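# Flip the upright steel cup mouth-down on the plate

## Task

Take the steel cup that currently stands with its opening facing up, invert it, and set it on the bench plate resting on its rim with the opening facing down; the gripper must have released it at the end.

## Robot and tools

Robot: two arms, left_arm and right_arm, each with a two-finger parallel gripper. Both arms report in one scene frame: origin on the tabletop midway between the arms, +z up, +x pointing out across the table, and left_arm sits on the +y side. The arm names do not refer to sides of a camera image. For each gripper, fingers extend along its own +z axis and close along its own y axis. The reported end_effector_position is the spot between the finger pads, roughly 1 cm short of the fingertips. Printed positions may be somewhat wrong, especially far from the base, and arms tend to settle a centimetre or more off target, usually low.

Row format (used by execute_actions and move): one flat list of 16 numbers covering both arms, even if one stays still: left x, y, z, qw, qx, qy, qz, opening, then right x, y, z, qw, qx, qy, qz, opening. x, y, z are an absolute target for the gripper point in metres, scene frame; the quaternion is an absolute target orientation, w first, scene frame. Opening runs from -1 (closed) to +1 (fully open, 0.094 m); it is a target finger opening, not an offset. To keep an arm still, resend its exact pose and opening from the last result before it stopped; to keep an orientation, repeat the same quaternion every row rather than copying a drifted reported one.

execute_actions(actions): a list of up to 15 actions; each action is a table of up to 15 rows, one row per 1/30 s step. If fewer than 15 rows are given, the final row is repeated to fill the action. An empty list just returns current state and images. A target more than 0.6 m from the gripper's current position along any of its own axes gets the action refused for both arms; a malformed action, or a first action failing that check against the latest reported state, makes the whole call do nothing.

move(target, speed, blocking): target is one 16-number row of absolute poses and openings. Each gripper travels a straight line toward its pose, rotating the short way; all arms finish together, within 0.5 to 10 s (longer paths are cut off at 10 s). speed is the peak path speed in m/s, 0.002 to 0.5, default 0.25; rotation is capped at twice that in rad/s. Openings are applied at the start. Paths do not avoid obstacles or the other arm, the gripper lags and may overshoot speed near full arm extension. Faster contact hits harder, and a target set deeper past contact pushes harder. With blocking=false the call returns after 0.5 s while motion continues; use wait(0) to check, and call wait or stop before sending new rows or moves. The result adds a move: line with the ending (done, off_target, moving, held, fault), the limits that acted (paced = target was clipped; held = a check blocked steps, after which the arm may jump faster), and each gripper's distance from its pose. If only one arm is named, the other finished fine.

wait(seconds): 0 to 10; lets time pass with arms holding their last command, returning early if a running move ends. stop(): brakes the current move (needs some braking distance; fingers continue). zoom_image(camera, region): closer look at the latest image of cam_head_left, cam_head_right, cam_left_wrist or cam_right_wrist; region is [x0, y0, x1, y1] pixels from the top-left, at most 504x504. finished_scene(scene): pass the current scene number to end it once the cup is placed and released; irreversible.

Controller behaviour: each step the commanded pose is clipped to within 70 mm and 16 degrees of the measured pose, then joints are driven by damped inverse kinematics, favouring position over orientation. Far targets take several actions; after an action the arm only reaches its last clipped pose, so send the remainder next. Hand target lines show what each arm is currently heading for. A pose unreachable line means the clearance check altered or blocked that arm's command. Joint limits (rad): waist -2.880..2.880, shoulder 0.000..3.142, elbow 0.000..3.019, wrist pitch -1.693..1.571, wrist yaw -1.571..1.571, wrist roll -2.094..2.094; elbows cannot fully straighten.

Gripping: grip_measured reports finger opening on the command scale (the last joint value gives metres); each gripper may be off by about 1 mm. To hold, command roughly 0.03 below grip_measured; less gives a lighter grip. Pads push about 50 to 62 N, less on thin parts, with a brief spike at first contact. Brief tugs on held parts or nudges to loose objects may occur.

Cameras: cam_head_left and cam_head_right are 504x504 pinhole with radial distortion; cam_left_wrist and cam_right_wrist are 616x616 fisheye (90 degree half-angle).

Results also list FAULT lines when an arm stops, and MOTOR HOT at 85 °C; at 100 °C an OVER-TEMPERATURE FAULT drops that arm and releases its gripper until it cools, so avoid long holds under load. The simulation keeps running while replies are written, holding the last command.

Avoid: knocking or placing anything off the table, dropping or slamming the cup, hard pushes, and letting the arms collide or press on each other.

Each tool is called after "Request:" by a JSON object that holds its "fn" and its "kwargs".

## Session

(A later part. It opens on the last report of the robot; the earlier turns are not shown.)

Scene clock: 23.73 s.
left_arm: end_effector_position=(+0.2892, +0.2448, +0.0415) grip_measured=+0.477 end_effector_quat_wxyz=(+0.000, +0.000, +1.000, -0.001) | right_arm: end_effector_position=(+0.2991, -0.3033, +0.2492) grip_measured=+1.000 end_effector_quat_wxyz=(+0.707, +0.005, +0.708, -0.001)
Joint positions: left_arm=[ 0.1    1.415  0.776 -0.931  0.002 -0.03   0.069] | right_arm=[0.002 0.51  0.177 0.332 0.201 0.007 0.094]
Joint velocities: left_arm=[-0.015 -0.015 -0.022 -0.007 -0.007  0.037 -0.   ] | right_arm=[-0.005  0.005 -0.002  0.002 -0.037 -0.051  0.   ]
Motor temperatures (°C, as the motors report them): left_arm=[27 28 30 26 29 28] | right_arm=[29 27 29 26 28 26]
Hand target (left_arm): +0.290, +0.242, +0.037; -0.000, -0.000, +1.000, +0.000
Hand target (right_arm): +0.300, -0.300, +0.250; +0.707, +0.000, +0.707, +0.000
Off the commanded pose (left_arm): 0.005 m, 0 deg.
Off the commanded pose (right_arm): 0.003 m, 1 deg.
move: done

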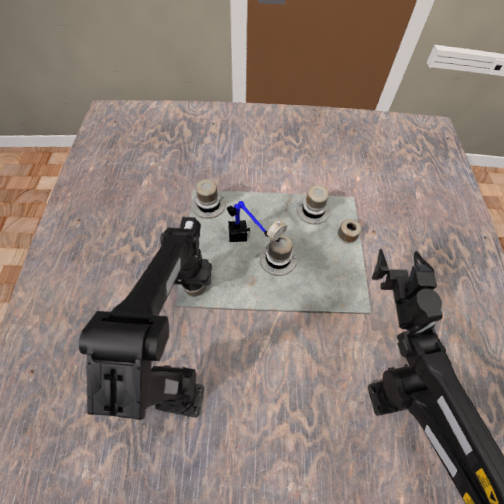

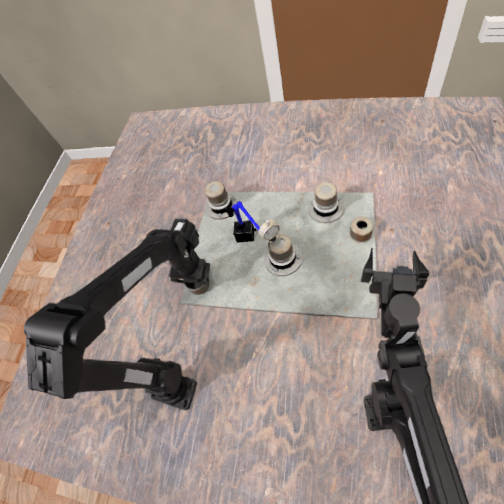

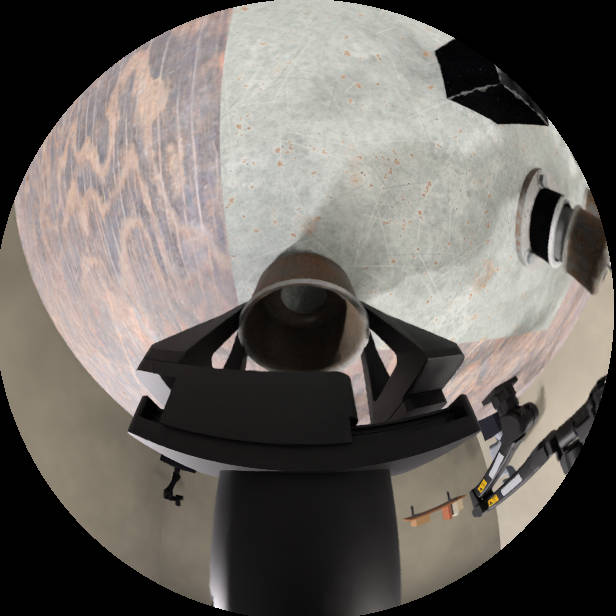

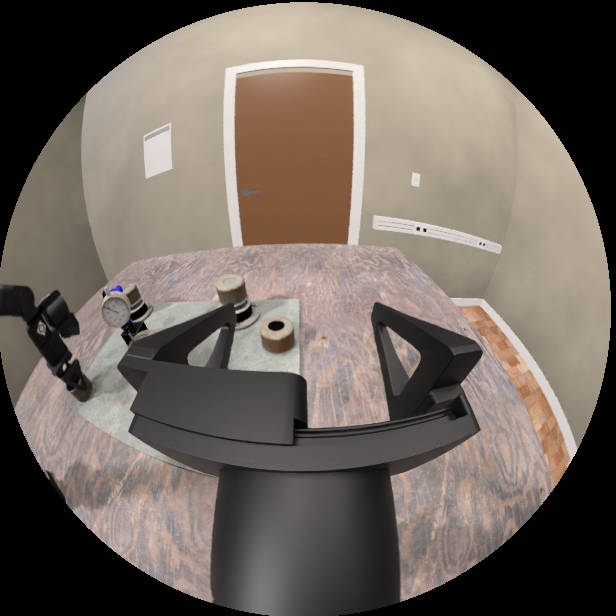

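Request:
{"fn": "move", "kwargs": {"target": [0.27,0.24,0.2,0,0,1,0,0.42,0.22,-0.2,0.3,0.27,0.27,0.653,0.653,1]}}

Request:
{"fn": "move", "kwargs": {"target": [0.24,0.1,0.3,0.653,0.27,0.653,-0.27,0.42,0.22,-0.2,0.3,0.27,0.27,0.653,0.653,1], "speed": 0.4}}

Request:
{"fn": "move", "kwargs": {"target": [0.15,0.02,0.32,0.5,0.5,0.5,-0.5,0.42,0.15,-0.11,0.32,0,0,0.7071,0.7071,1]}}

Scene clock: 29.43 s.
left_arm: end_effector_position=(+0.2504, +0.2438, +0.1676) grip_measured=+0.477 end_effector_quat_wxyz=(-0.041, +0.000, +0.999, +0.001) | right_arm: end_effector_position=(+0.2194, -0.2016, +0.2852) grip_measured=+1.000 end_effector_quat_wxyz=(+0.261, +0.281, +0.662, +0.644)
Joint positions: left_arm=[ 0.093  1.202  0.949 -1.4    0.002 -0.037  0.069] | right_arm=[-0.118  0.249  0.262 -0.059 -0.711  1.558  0.094]
Joint velocities: left_arm=[ 0.005 -0.005 -0.002  0.007 -0.051  0.051 -0.001] | right_arm=[-0.005  0.015 -0.022 -0.007 -0.007 -0.022  0.   ]
Motor temperatures (°C, as the motors report them): left_arm=[27 28 31 26 29 28] | right_arm=[29 27 31 26 28 26]
Hand target (left_arm): +0.269, +0.240, +0.201; +0.000, +0.000, +1.000, -0.000
Hand target (right_arm): +0.218, -0.201, +0.299; +0.269, +0.271, +0.655, +0.652
Off the commanded pose (left_arm): 0.038 m, 5 deg.
Off the commanded pose (right_arm): 0.015 m, 2 deg.
move: off_target (left_arm, right_arm)

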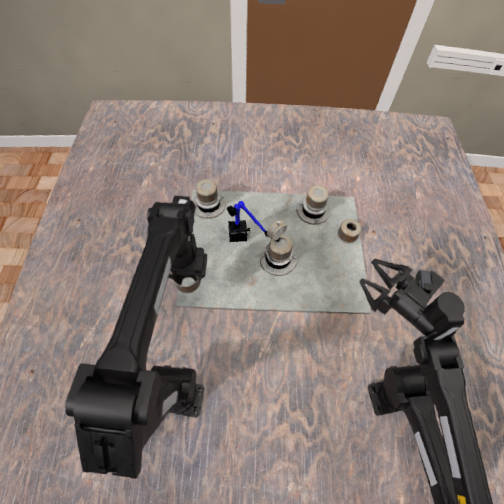

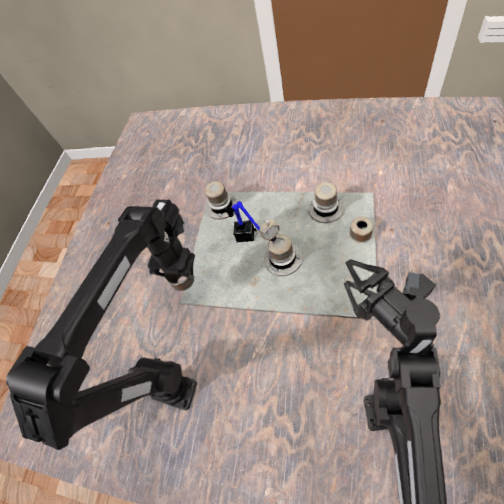

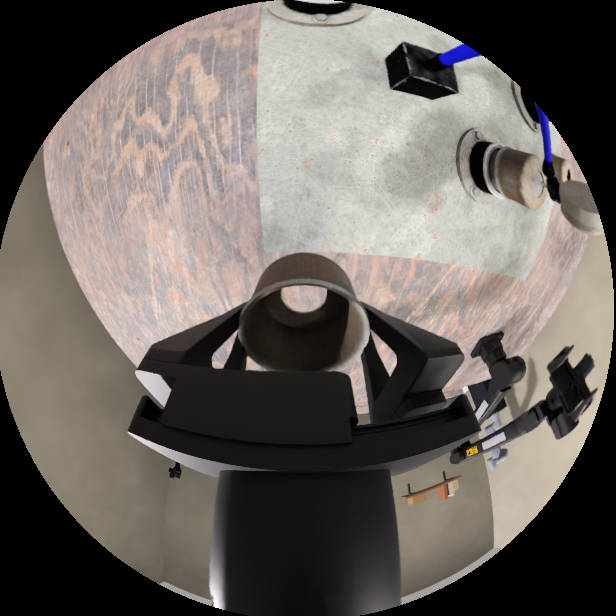

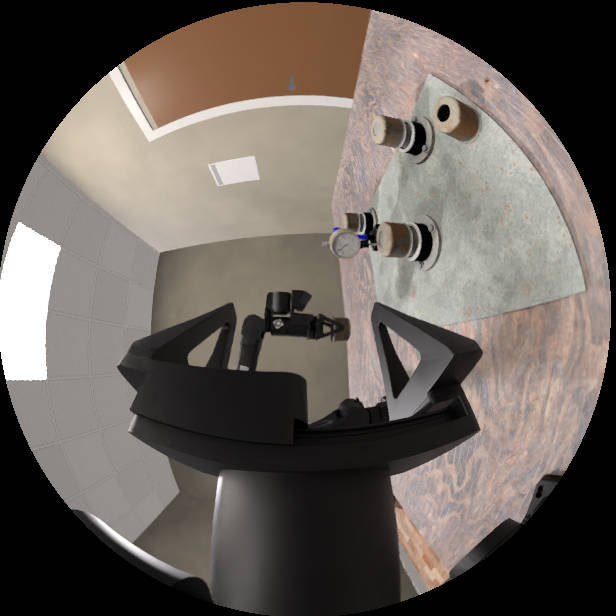

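Scene clock: 32.17 s.
left_arm: end_effector_position=(+0.2366, +0.1024, +0.2919) grip_measured=+0.476 end_effector_quat_wxyz=(+0.642, +0.269, +0.668, -0.264) | right_arm: end_effector_position=(+0.2198, -0.2018, +0.2889) grip_measured=+1.000 end_effector_quat_wxyz=(+0.265, +0.278, +0.658, +0.647)
Joint positions: left_arm=[-0.071  0.462  0.308  0.111  0.572  0.016  0.069] | right_arm=[-0.118  0.249  0.262 -0.04  -0.71   1.564  0.094]
Joint velocities: left_arm=[-0.015  0.005  0.002  0.022 -0.022 -0.051 -0.   ] | right_arm=[-0.024 -0.015 -0.007 -0.012 -0.022 -0.022  0.   ]
Motor temperatures (°C, as the motors report them): left_arm=[27 28 31 26 29 28] | right_arm=[29 27 31 26 28 26]
Hand target (left_arm): +0.236, +0.100, +0.304; +0.654, +0.270, +0.654, -0.268
Hand target (right_arm): +0.220, -0.200, +0.300; +0.270, +0.270, +0.654, +0.653
Off the commanded pose (left_arm): 0.009 m, 2 deg.
Off the commanded pose (right_arm): 0.011 m, 1 deg.
move: off_target (right_arm)

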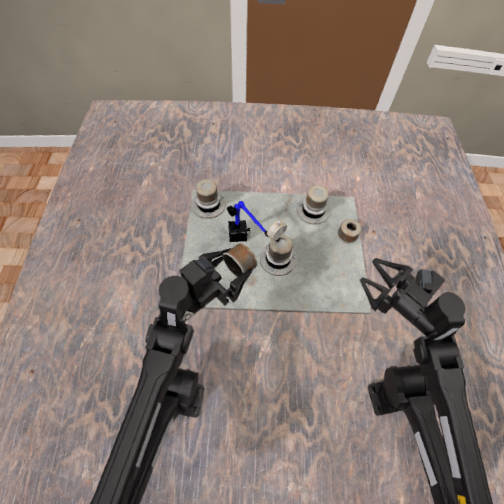

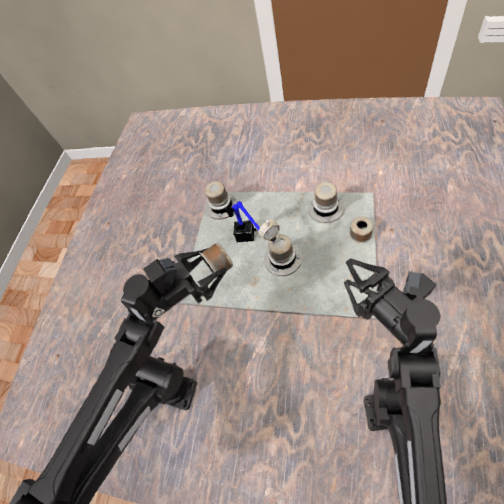

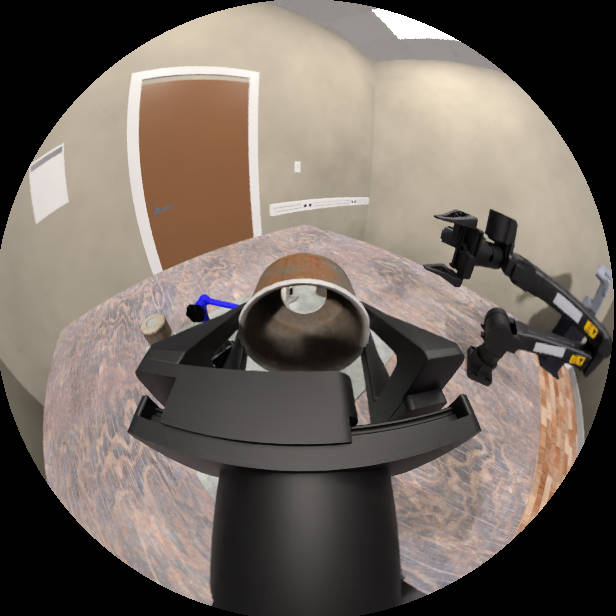

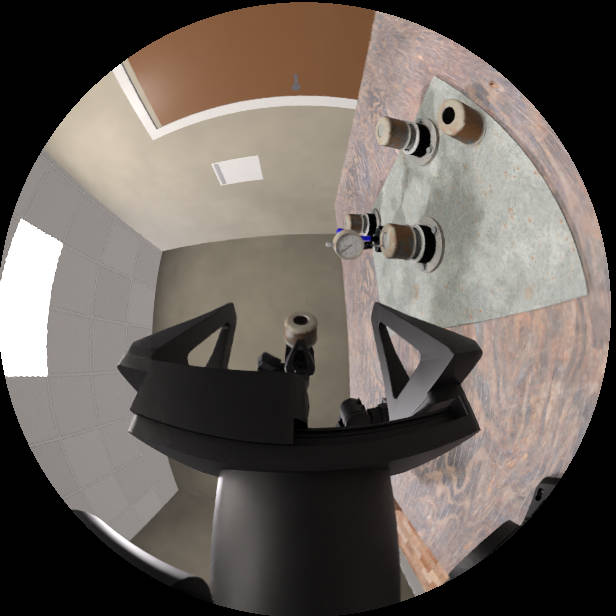

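Scene clock: 34.27 s.
left_arm: end_effector_position=(+0.1387, +0.0280, +0.2745) grip_measured=+0.476 end_effector_quat_wxyz=(+0.472, +0.481, +0.532, -0.513) | right_arm: end_effector_position=(+0.1445, -0.1163, +0.2881) grip_measured=+1.000 end_effector_quat_wxyz=(-0.020, +0.027, +0.713, +0.700)
Joint positions: left_arm=[-0.161  0.637  0.308  0.228  1.27   0.004  0.069] | right_arm=[ 0.06   0.539  0.312  0.15  -1.31   1.564  0.094]
Joint velocities: left_arm=[-0.005 -0.015  0.002 -0.007 -0.051  0.007  0.001] | right_arm=[ 0.015  0.005 -0.012  0.007 -0.037 -0.037  0.   ]
Motor temperatures (°C, as the motors report them): left_arm=[27 28 32 26 29 28] | right_arm=[29 27 32 26 28 26]
Hand target (left_arm): +0.147, +0.023, +0.318; +0.501, +0.500, +0.499, -0.500
Hand target (right_arm): +0.148, -0.113, +0.319; -0.001, +0.001, +0.708, +0.707
Off the commanded pose (left_arm): 0.048 m, 6 deg.
Off the commanded pose (right_arm): 0.033 m, 4 deg.
move: off_target (left_arm, right_arm)

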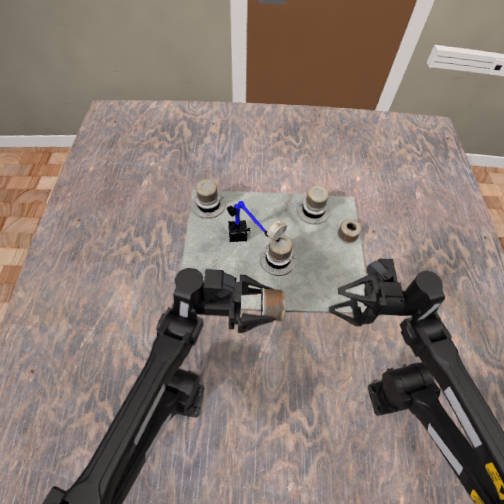

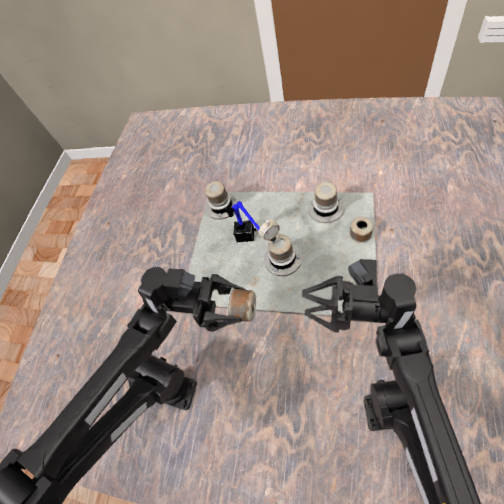

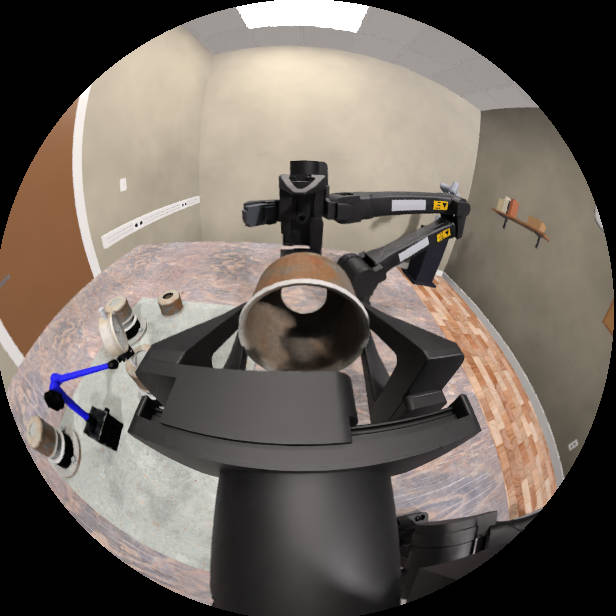

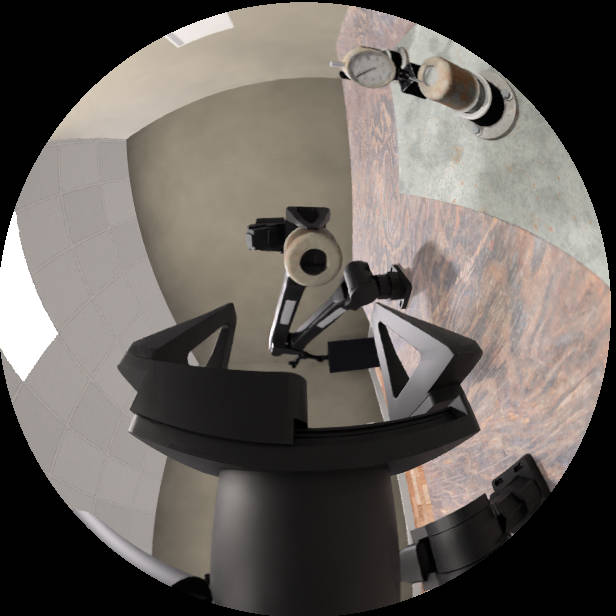

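Request:
{"fn": "move", "kwargs": {"target": [0.15,0.02,0.32,0.5,0.5,0.5,-0.5,0.42,0.15,-0.055,0.32,0,0,0.7071,0.7071,1], "speed": 0.1}}

Scene clock: 35.93 s.
left_arm: end_effector_position=(+0.1388, +0.0279, +0.2745) grip_measured=+0.476 end_effector_quat_wxyz=(+0.472, +0.481, +0.532, -0.513) | right_arm: end_effector_position=(+0.1439, -0.0634, +0.2886) grip_measured=+1.000 end_effector_quat_wxyz=(-0.017, +0.024, +0.717, +0.696)
Joint positions: left_arm=[-0.162  0.637  0.308  0.228  1.269  0.003  0.069] | right_arm=[ 0.324  0.637  0.339  0.238 -1.048  1.577  0.094]
Joint velocities: left_arm=[-0.005  0.005 -0.002  0.002 -0.007  0.022 -0.002] | right_arm=[-0.024 -0.015 -0.002 -0.012 -0.007 -0.007  0.   ]
Motor temperatures (°C, as the motors report them): left_arm=[27 28 33 26 29 28] | right_arm=[29 27 32 26 28 26]
Hand target (left_arm): +0.147, +0.023, +0.319; +0.500, +0.500, +0.500, -0.500
Hand target (right_arm): +0.148, -0.057, +0.320; -0.000, +0.001, +0.706, +0.708
Off the commanded pose (left_arm): 0.048 m, 6 deg.
Off the commanded pose (right_arm): 0.033 m, 4 deg.
move: off_target (left_arm, right_arm)

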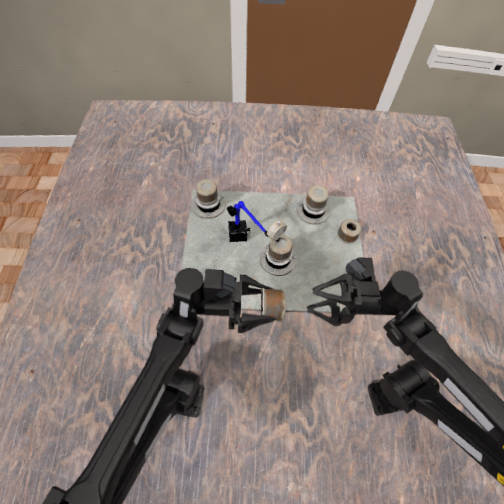

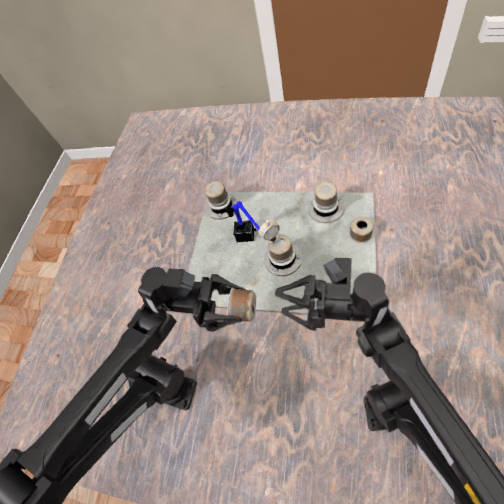

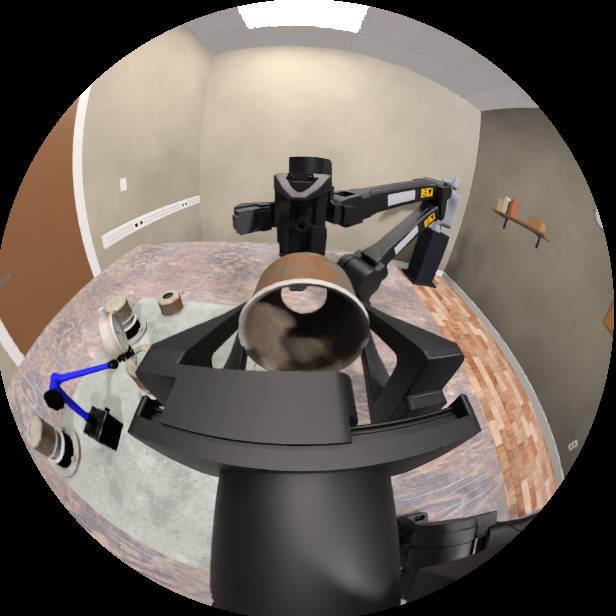

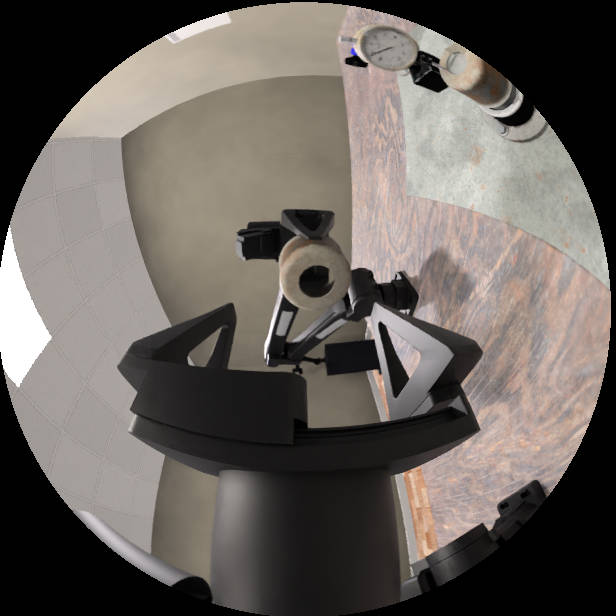

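Request:
{"fn": "move", "kwargs": {"target": [0.15,0.02,0.32,0.5,0.5,0.5,-0.5,0.42,0.146,-0.02,0.306,0,0,0.7071,0.7071,1], "speed": 0.07}}

Scene clock: 37.23 s.
left_arm: end_effector_position=(+0.1389, +0.0279, +0.2745) grip_measured=+0.476 end_effector_quat_wxyz=(+0.472, +0.481, +0.533, -0.512) | right_arm: end_effector_position=(+0.1403, -0.0294, +0.2765) grip_measured=+1.000 end_effector_quat_wxyz=(-0.016, +0.022, +0.720, +0.694)
Joint positions: left_arm=[-0.162  0.637  0.308  0.228  1.268  0.003  0.069] | right_arm=[ 0.471  0.737  0.339  0.337 -0.902  1.577  0.094]
Joint velocities: left_arm=[ 0.005 -0.005 -0.002  0.007 -0.022  0.007 -0.001] | right_arm=[-0.015  0.015  0.007  0.012 -0.051 -0.022  0.   ]
Motor temperatures (°C, as the motors report them): left_arm=[27 28 33 26 29 28] | right_arm=[29 27 32 26 28 26]
Hand target (left_arm): +0.147, +0.023, +0.319; +0.500, +0.500, +0.500, -0.500
Hand target (right_arm): +0.145, -0.022, +0.306; -0.000, +0.000, +0.707, +0.708
Off the commanded pose (left_arm): 0.047 m, 6 deg.
Off the commanded pose (right_arm): 0.031 m, 4 deg.
move: off_target (left_arm, right_arm)

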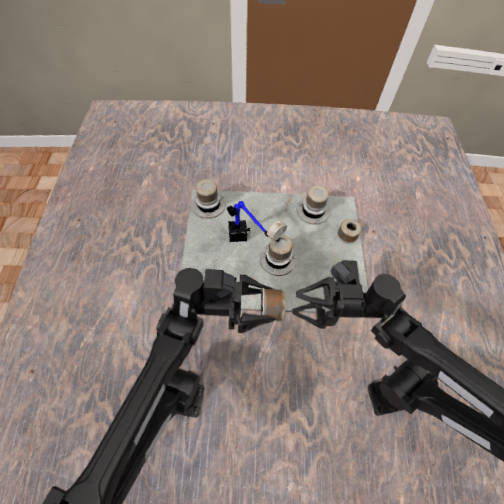

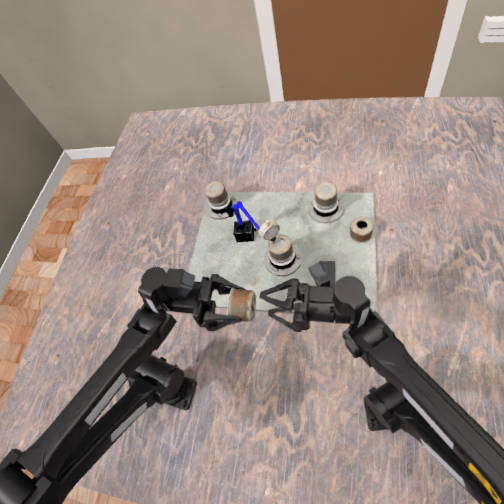

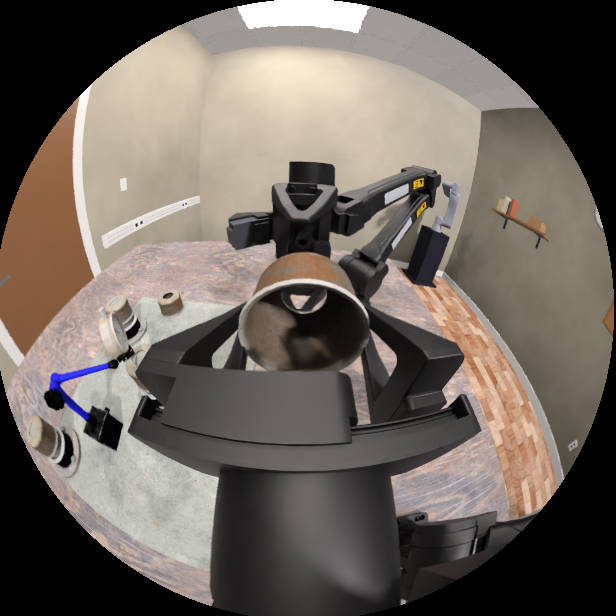

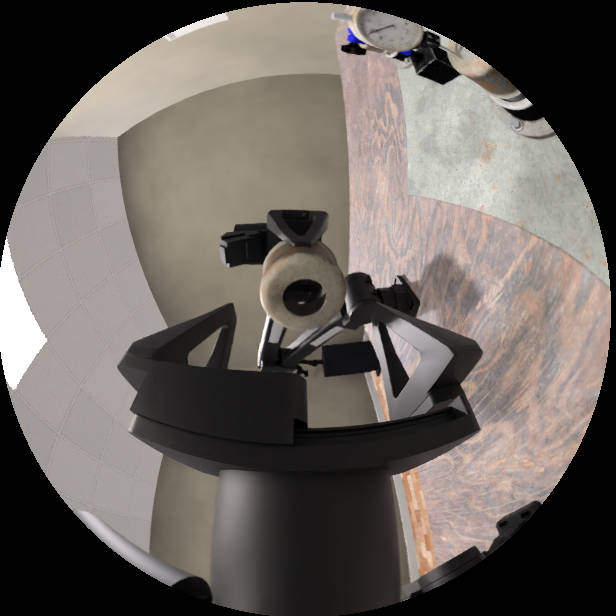

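Request:
{"fn": "move", "kwargs": {"target": [0.15,0.02,0.32,0.5,0.5,0.5,-0.5,0.42,0.146,0.035,0.305,0,0,0.7071,0.7071,1], "speed": 0.06}}

Scene clock: 39.27 s.
left_arm: end_effector_position=(+0.1396, +0.0277, +0.2762) grip_measured=+0.476 end_effector_quat_wxyz=(+0.473, +0.481, +0.532, -0.512) | right_arm: end_effector_position=(+0.1403, +0.0218, +0.2748) grip_measured=+1.000 end_effector_quat_wxyz=(-0.013, +0.020, +0.723, +0.691)
Joint positions: left_arm=[-0.162  0.637  0.312  0.228  1.267  0.003  0.069] | right_arm=[ 0.636  0.893  0.4    0.432 -0.736  1.577  0.094]
Joint velocities: left_arm=[-0.015 -0.005 -0.002  0.002  0.007 -0.007 -0.   ] | right_arm=[-0.024 -0.005 -0.012  0.012  0.007 -0.022  0.   ]
Motor temperatures (°C, as the motors report them): left_arm=[27 28 34 26 29 28] | right_arm=[29 27 33 26 28 26]
Hand target (left_arm): +0.147, +0.023, +0.319; +0.500, +0.500, +0.500, -0.500
Hand target (right_arm): +0.145, +0.033, +0.305; -0.000, +0.001, +0.707, +0.708
Off the commanded pose (left_arm): 0.046 m, 5 deg.
Off the commanded pose (right_arm): 0.033 m, 4 deg.
move: off_target (left_arm, right_arm)

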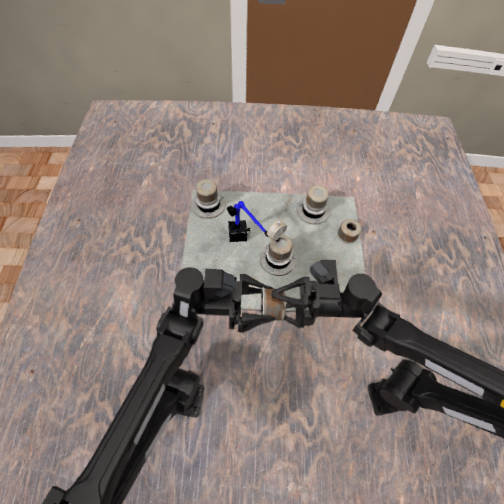

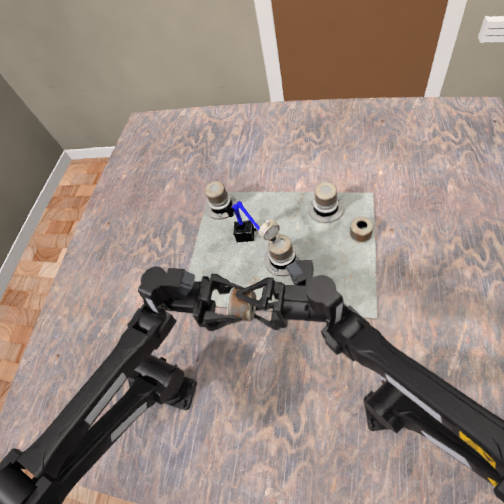

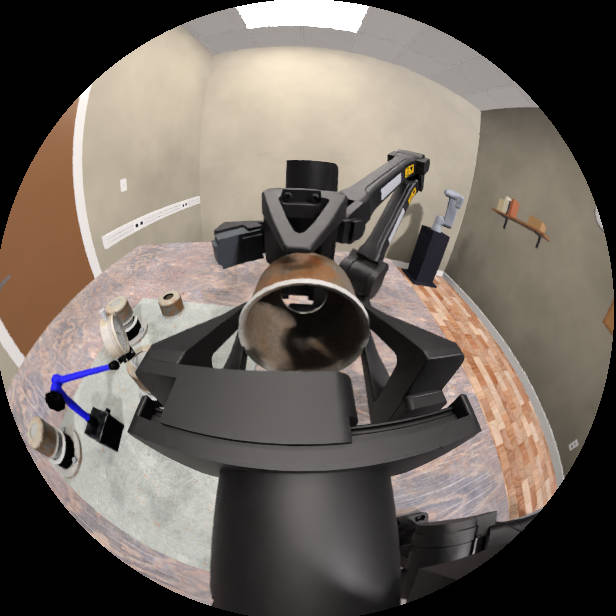

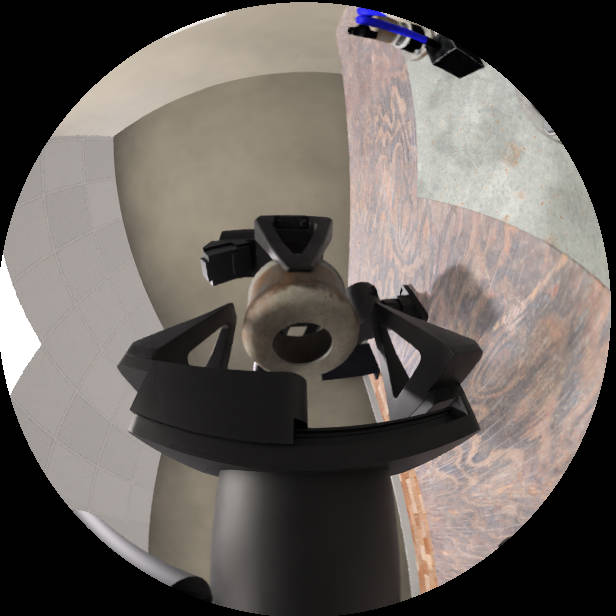

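Request:
{"fn": "move", "kwargs": {"target": [0.15,0.02,0.32,0.5,0.5,0.5,-0.5,0.42,0.14,0.045,0.307,0,0,0.7071,0.7071,1], "speed": 0.04}}

Request:
{"fn": "move", "kwargs": {"target": [0.15,0.02,0.32,0.5,0.5,0.5,-0.5,0.42,0.14,0.045,0.307,0,0,0.7071,0.7071,0.42]}}

Scene clock: 41.33 s.
left_arm: end_effector_position=(+0.1395, +0.0276, +0.2762) grip_measured=+0.476 end_effector_quat_wxyz=(+0.473, +0.481, +0.532, -0.512) | right_arm: end_effector_position=(+0.1349, +0.0309, +0.2765) grip_measured=+1.000 end_effector_quat_wxyz=(-0.012, +0.020, +0.723, +0.690)
Joint positions: left_arm=[-0.163  0.637  0.312  0.228  1.267  0.003  0.069] | right_arm=[ 0.676  0.902  0.409  0.432 -0.694  1.577  0.094]
Joint velocities: left_arm=[-0.024 -0.005 -0.022 -0.002 -0.051 -0.051 -0.001] | right_arm=[ 0.005 -0.005  0.012 -0.012  0.022 -0.007  0.   ]
Motor temperatures (°C, as the motors report them): left_arm=[27 28 34 26 29 28] | right_arm=[29 27 33 26 28 26]
Hand target (left_arm): +0.147, +0.023, +0.319; +0.500, +0.500, +0.500, -0.500
Hand target (right_arm): +0.139, +0.043, +0.307; -0.000, +0.000, +0.707, +0.707
Off the commanded pose (left_arm): 0.046 m, 5 deg.
Off the commanded pose (right_arm): 0.034 m, 4 deg.
move: off_target (left_arm, right_arm)

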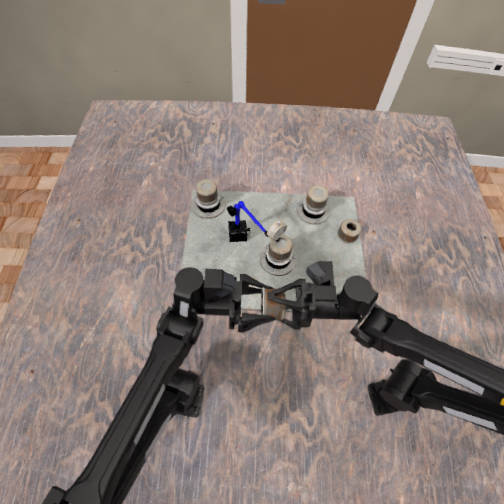

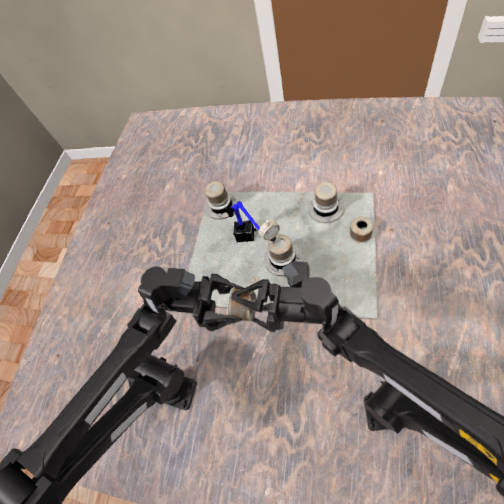

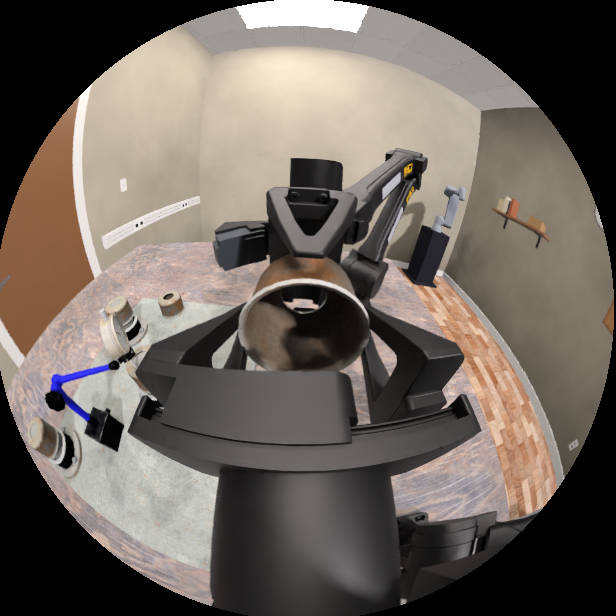

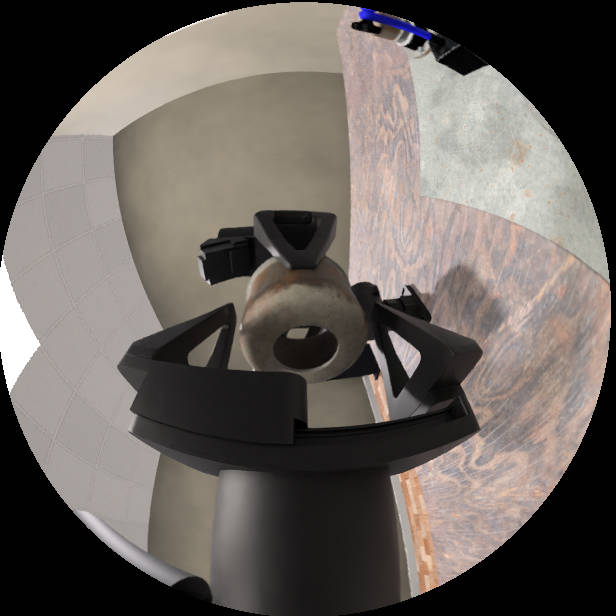

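Scene clock: 42.03 s.
left_arm: end_effector_position=(+0.1394, +0.0276, +0.2751) grip_measured=+0.476 end_effector_quat_wxyz=(+0.472, +0.481, +0.533, -0.512) | right_arm: end_effector_position=(+0.1348, +0.0309, +0.2767) grip_measured=+0.467 end_effector_quat_wxyz=(-0.012, +0.019, +0.723, +0.691)
Joint positions: left_arm=[-0.163  0.638  0.31   0.228  1.266  0.003  0.069] | right_arm=[ 0.676  0.902  0.409  0.433 -0.694  1.577  0.069]
Joint velocities: left_arm=[-0.005  0.005  0.007 -0.022 -0.037 -0.081 -0.   ] | right_arm=[-0.015 -0.015 -0.017 -0.012 -0.095  0.007 -0.   ]
Motor temperatures (°C, as the motors report them): left_arm=[27 28 34 26 29 28] | right_arm=[29 27 33 26 28 26]
Hand target (left_arm): +0.147, +0.023, +0.319; +0.500, +0.500, +0.500, -0.500
Hand target (right_arm): +0.139, +0.043, +0.307; -0.000, -0.000, +0.707, +0.707
Off the commanded pose (left_arm): 0.047 m, 6 deg.
Off the commanded pose (right_arm): 0.034 m, 4 deg.
move: off_target (left_arm, right_arm)

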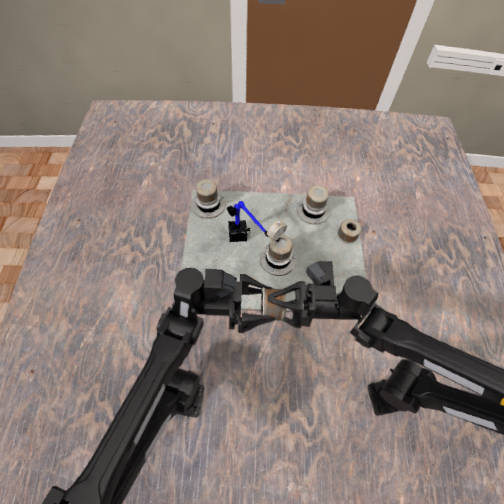

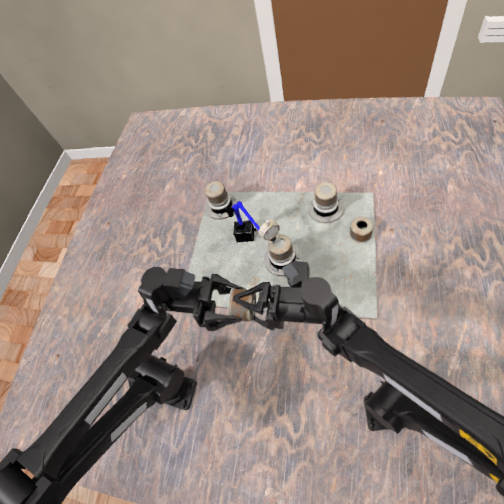

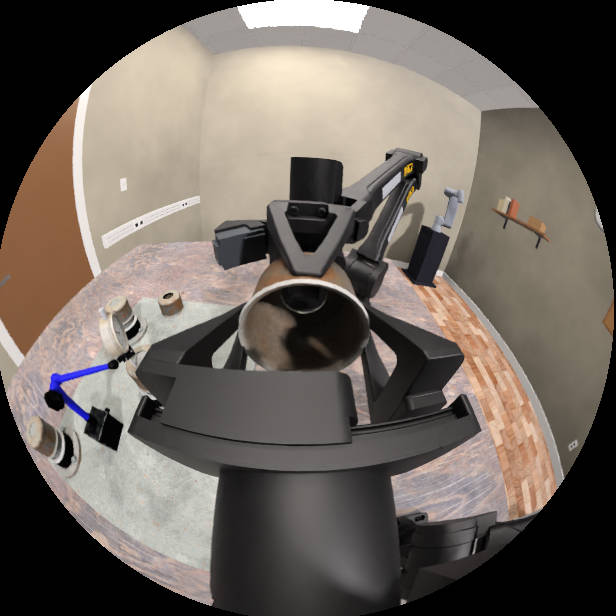

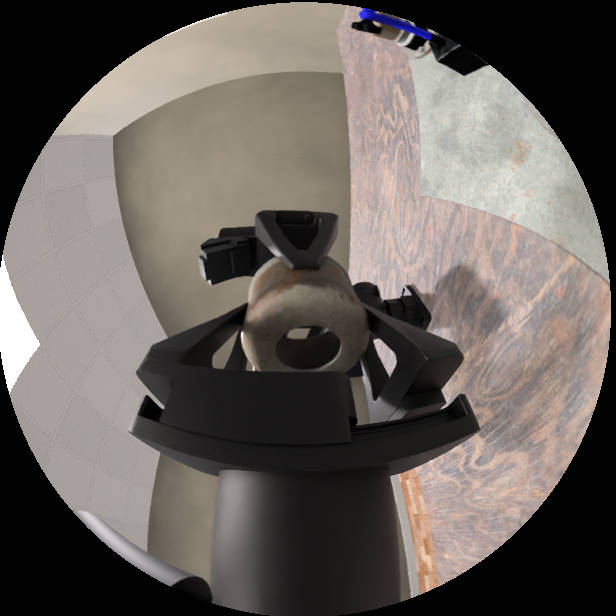

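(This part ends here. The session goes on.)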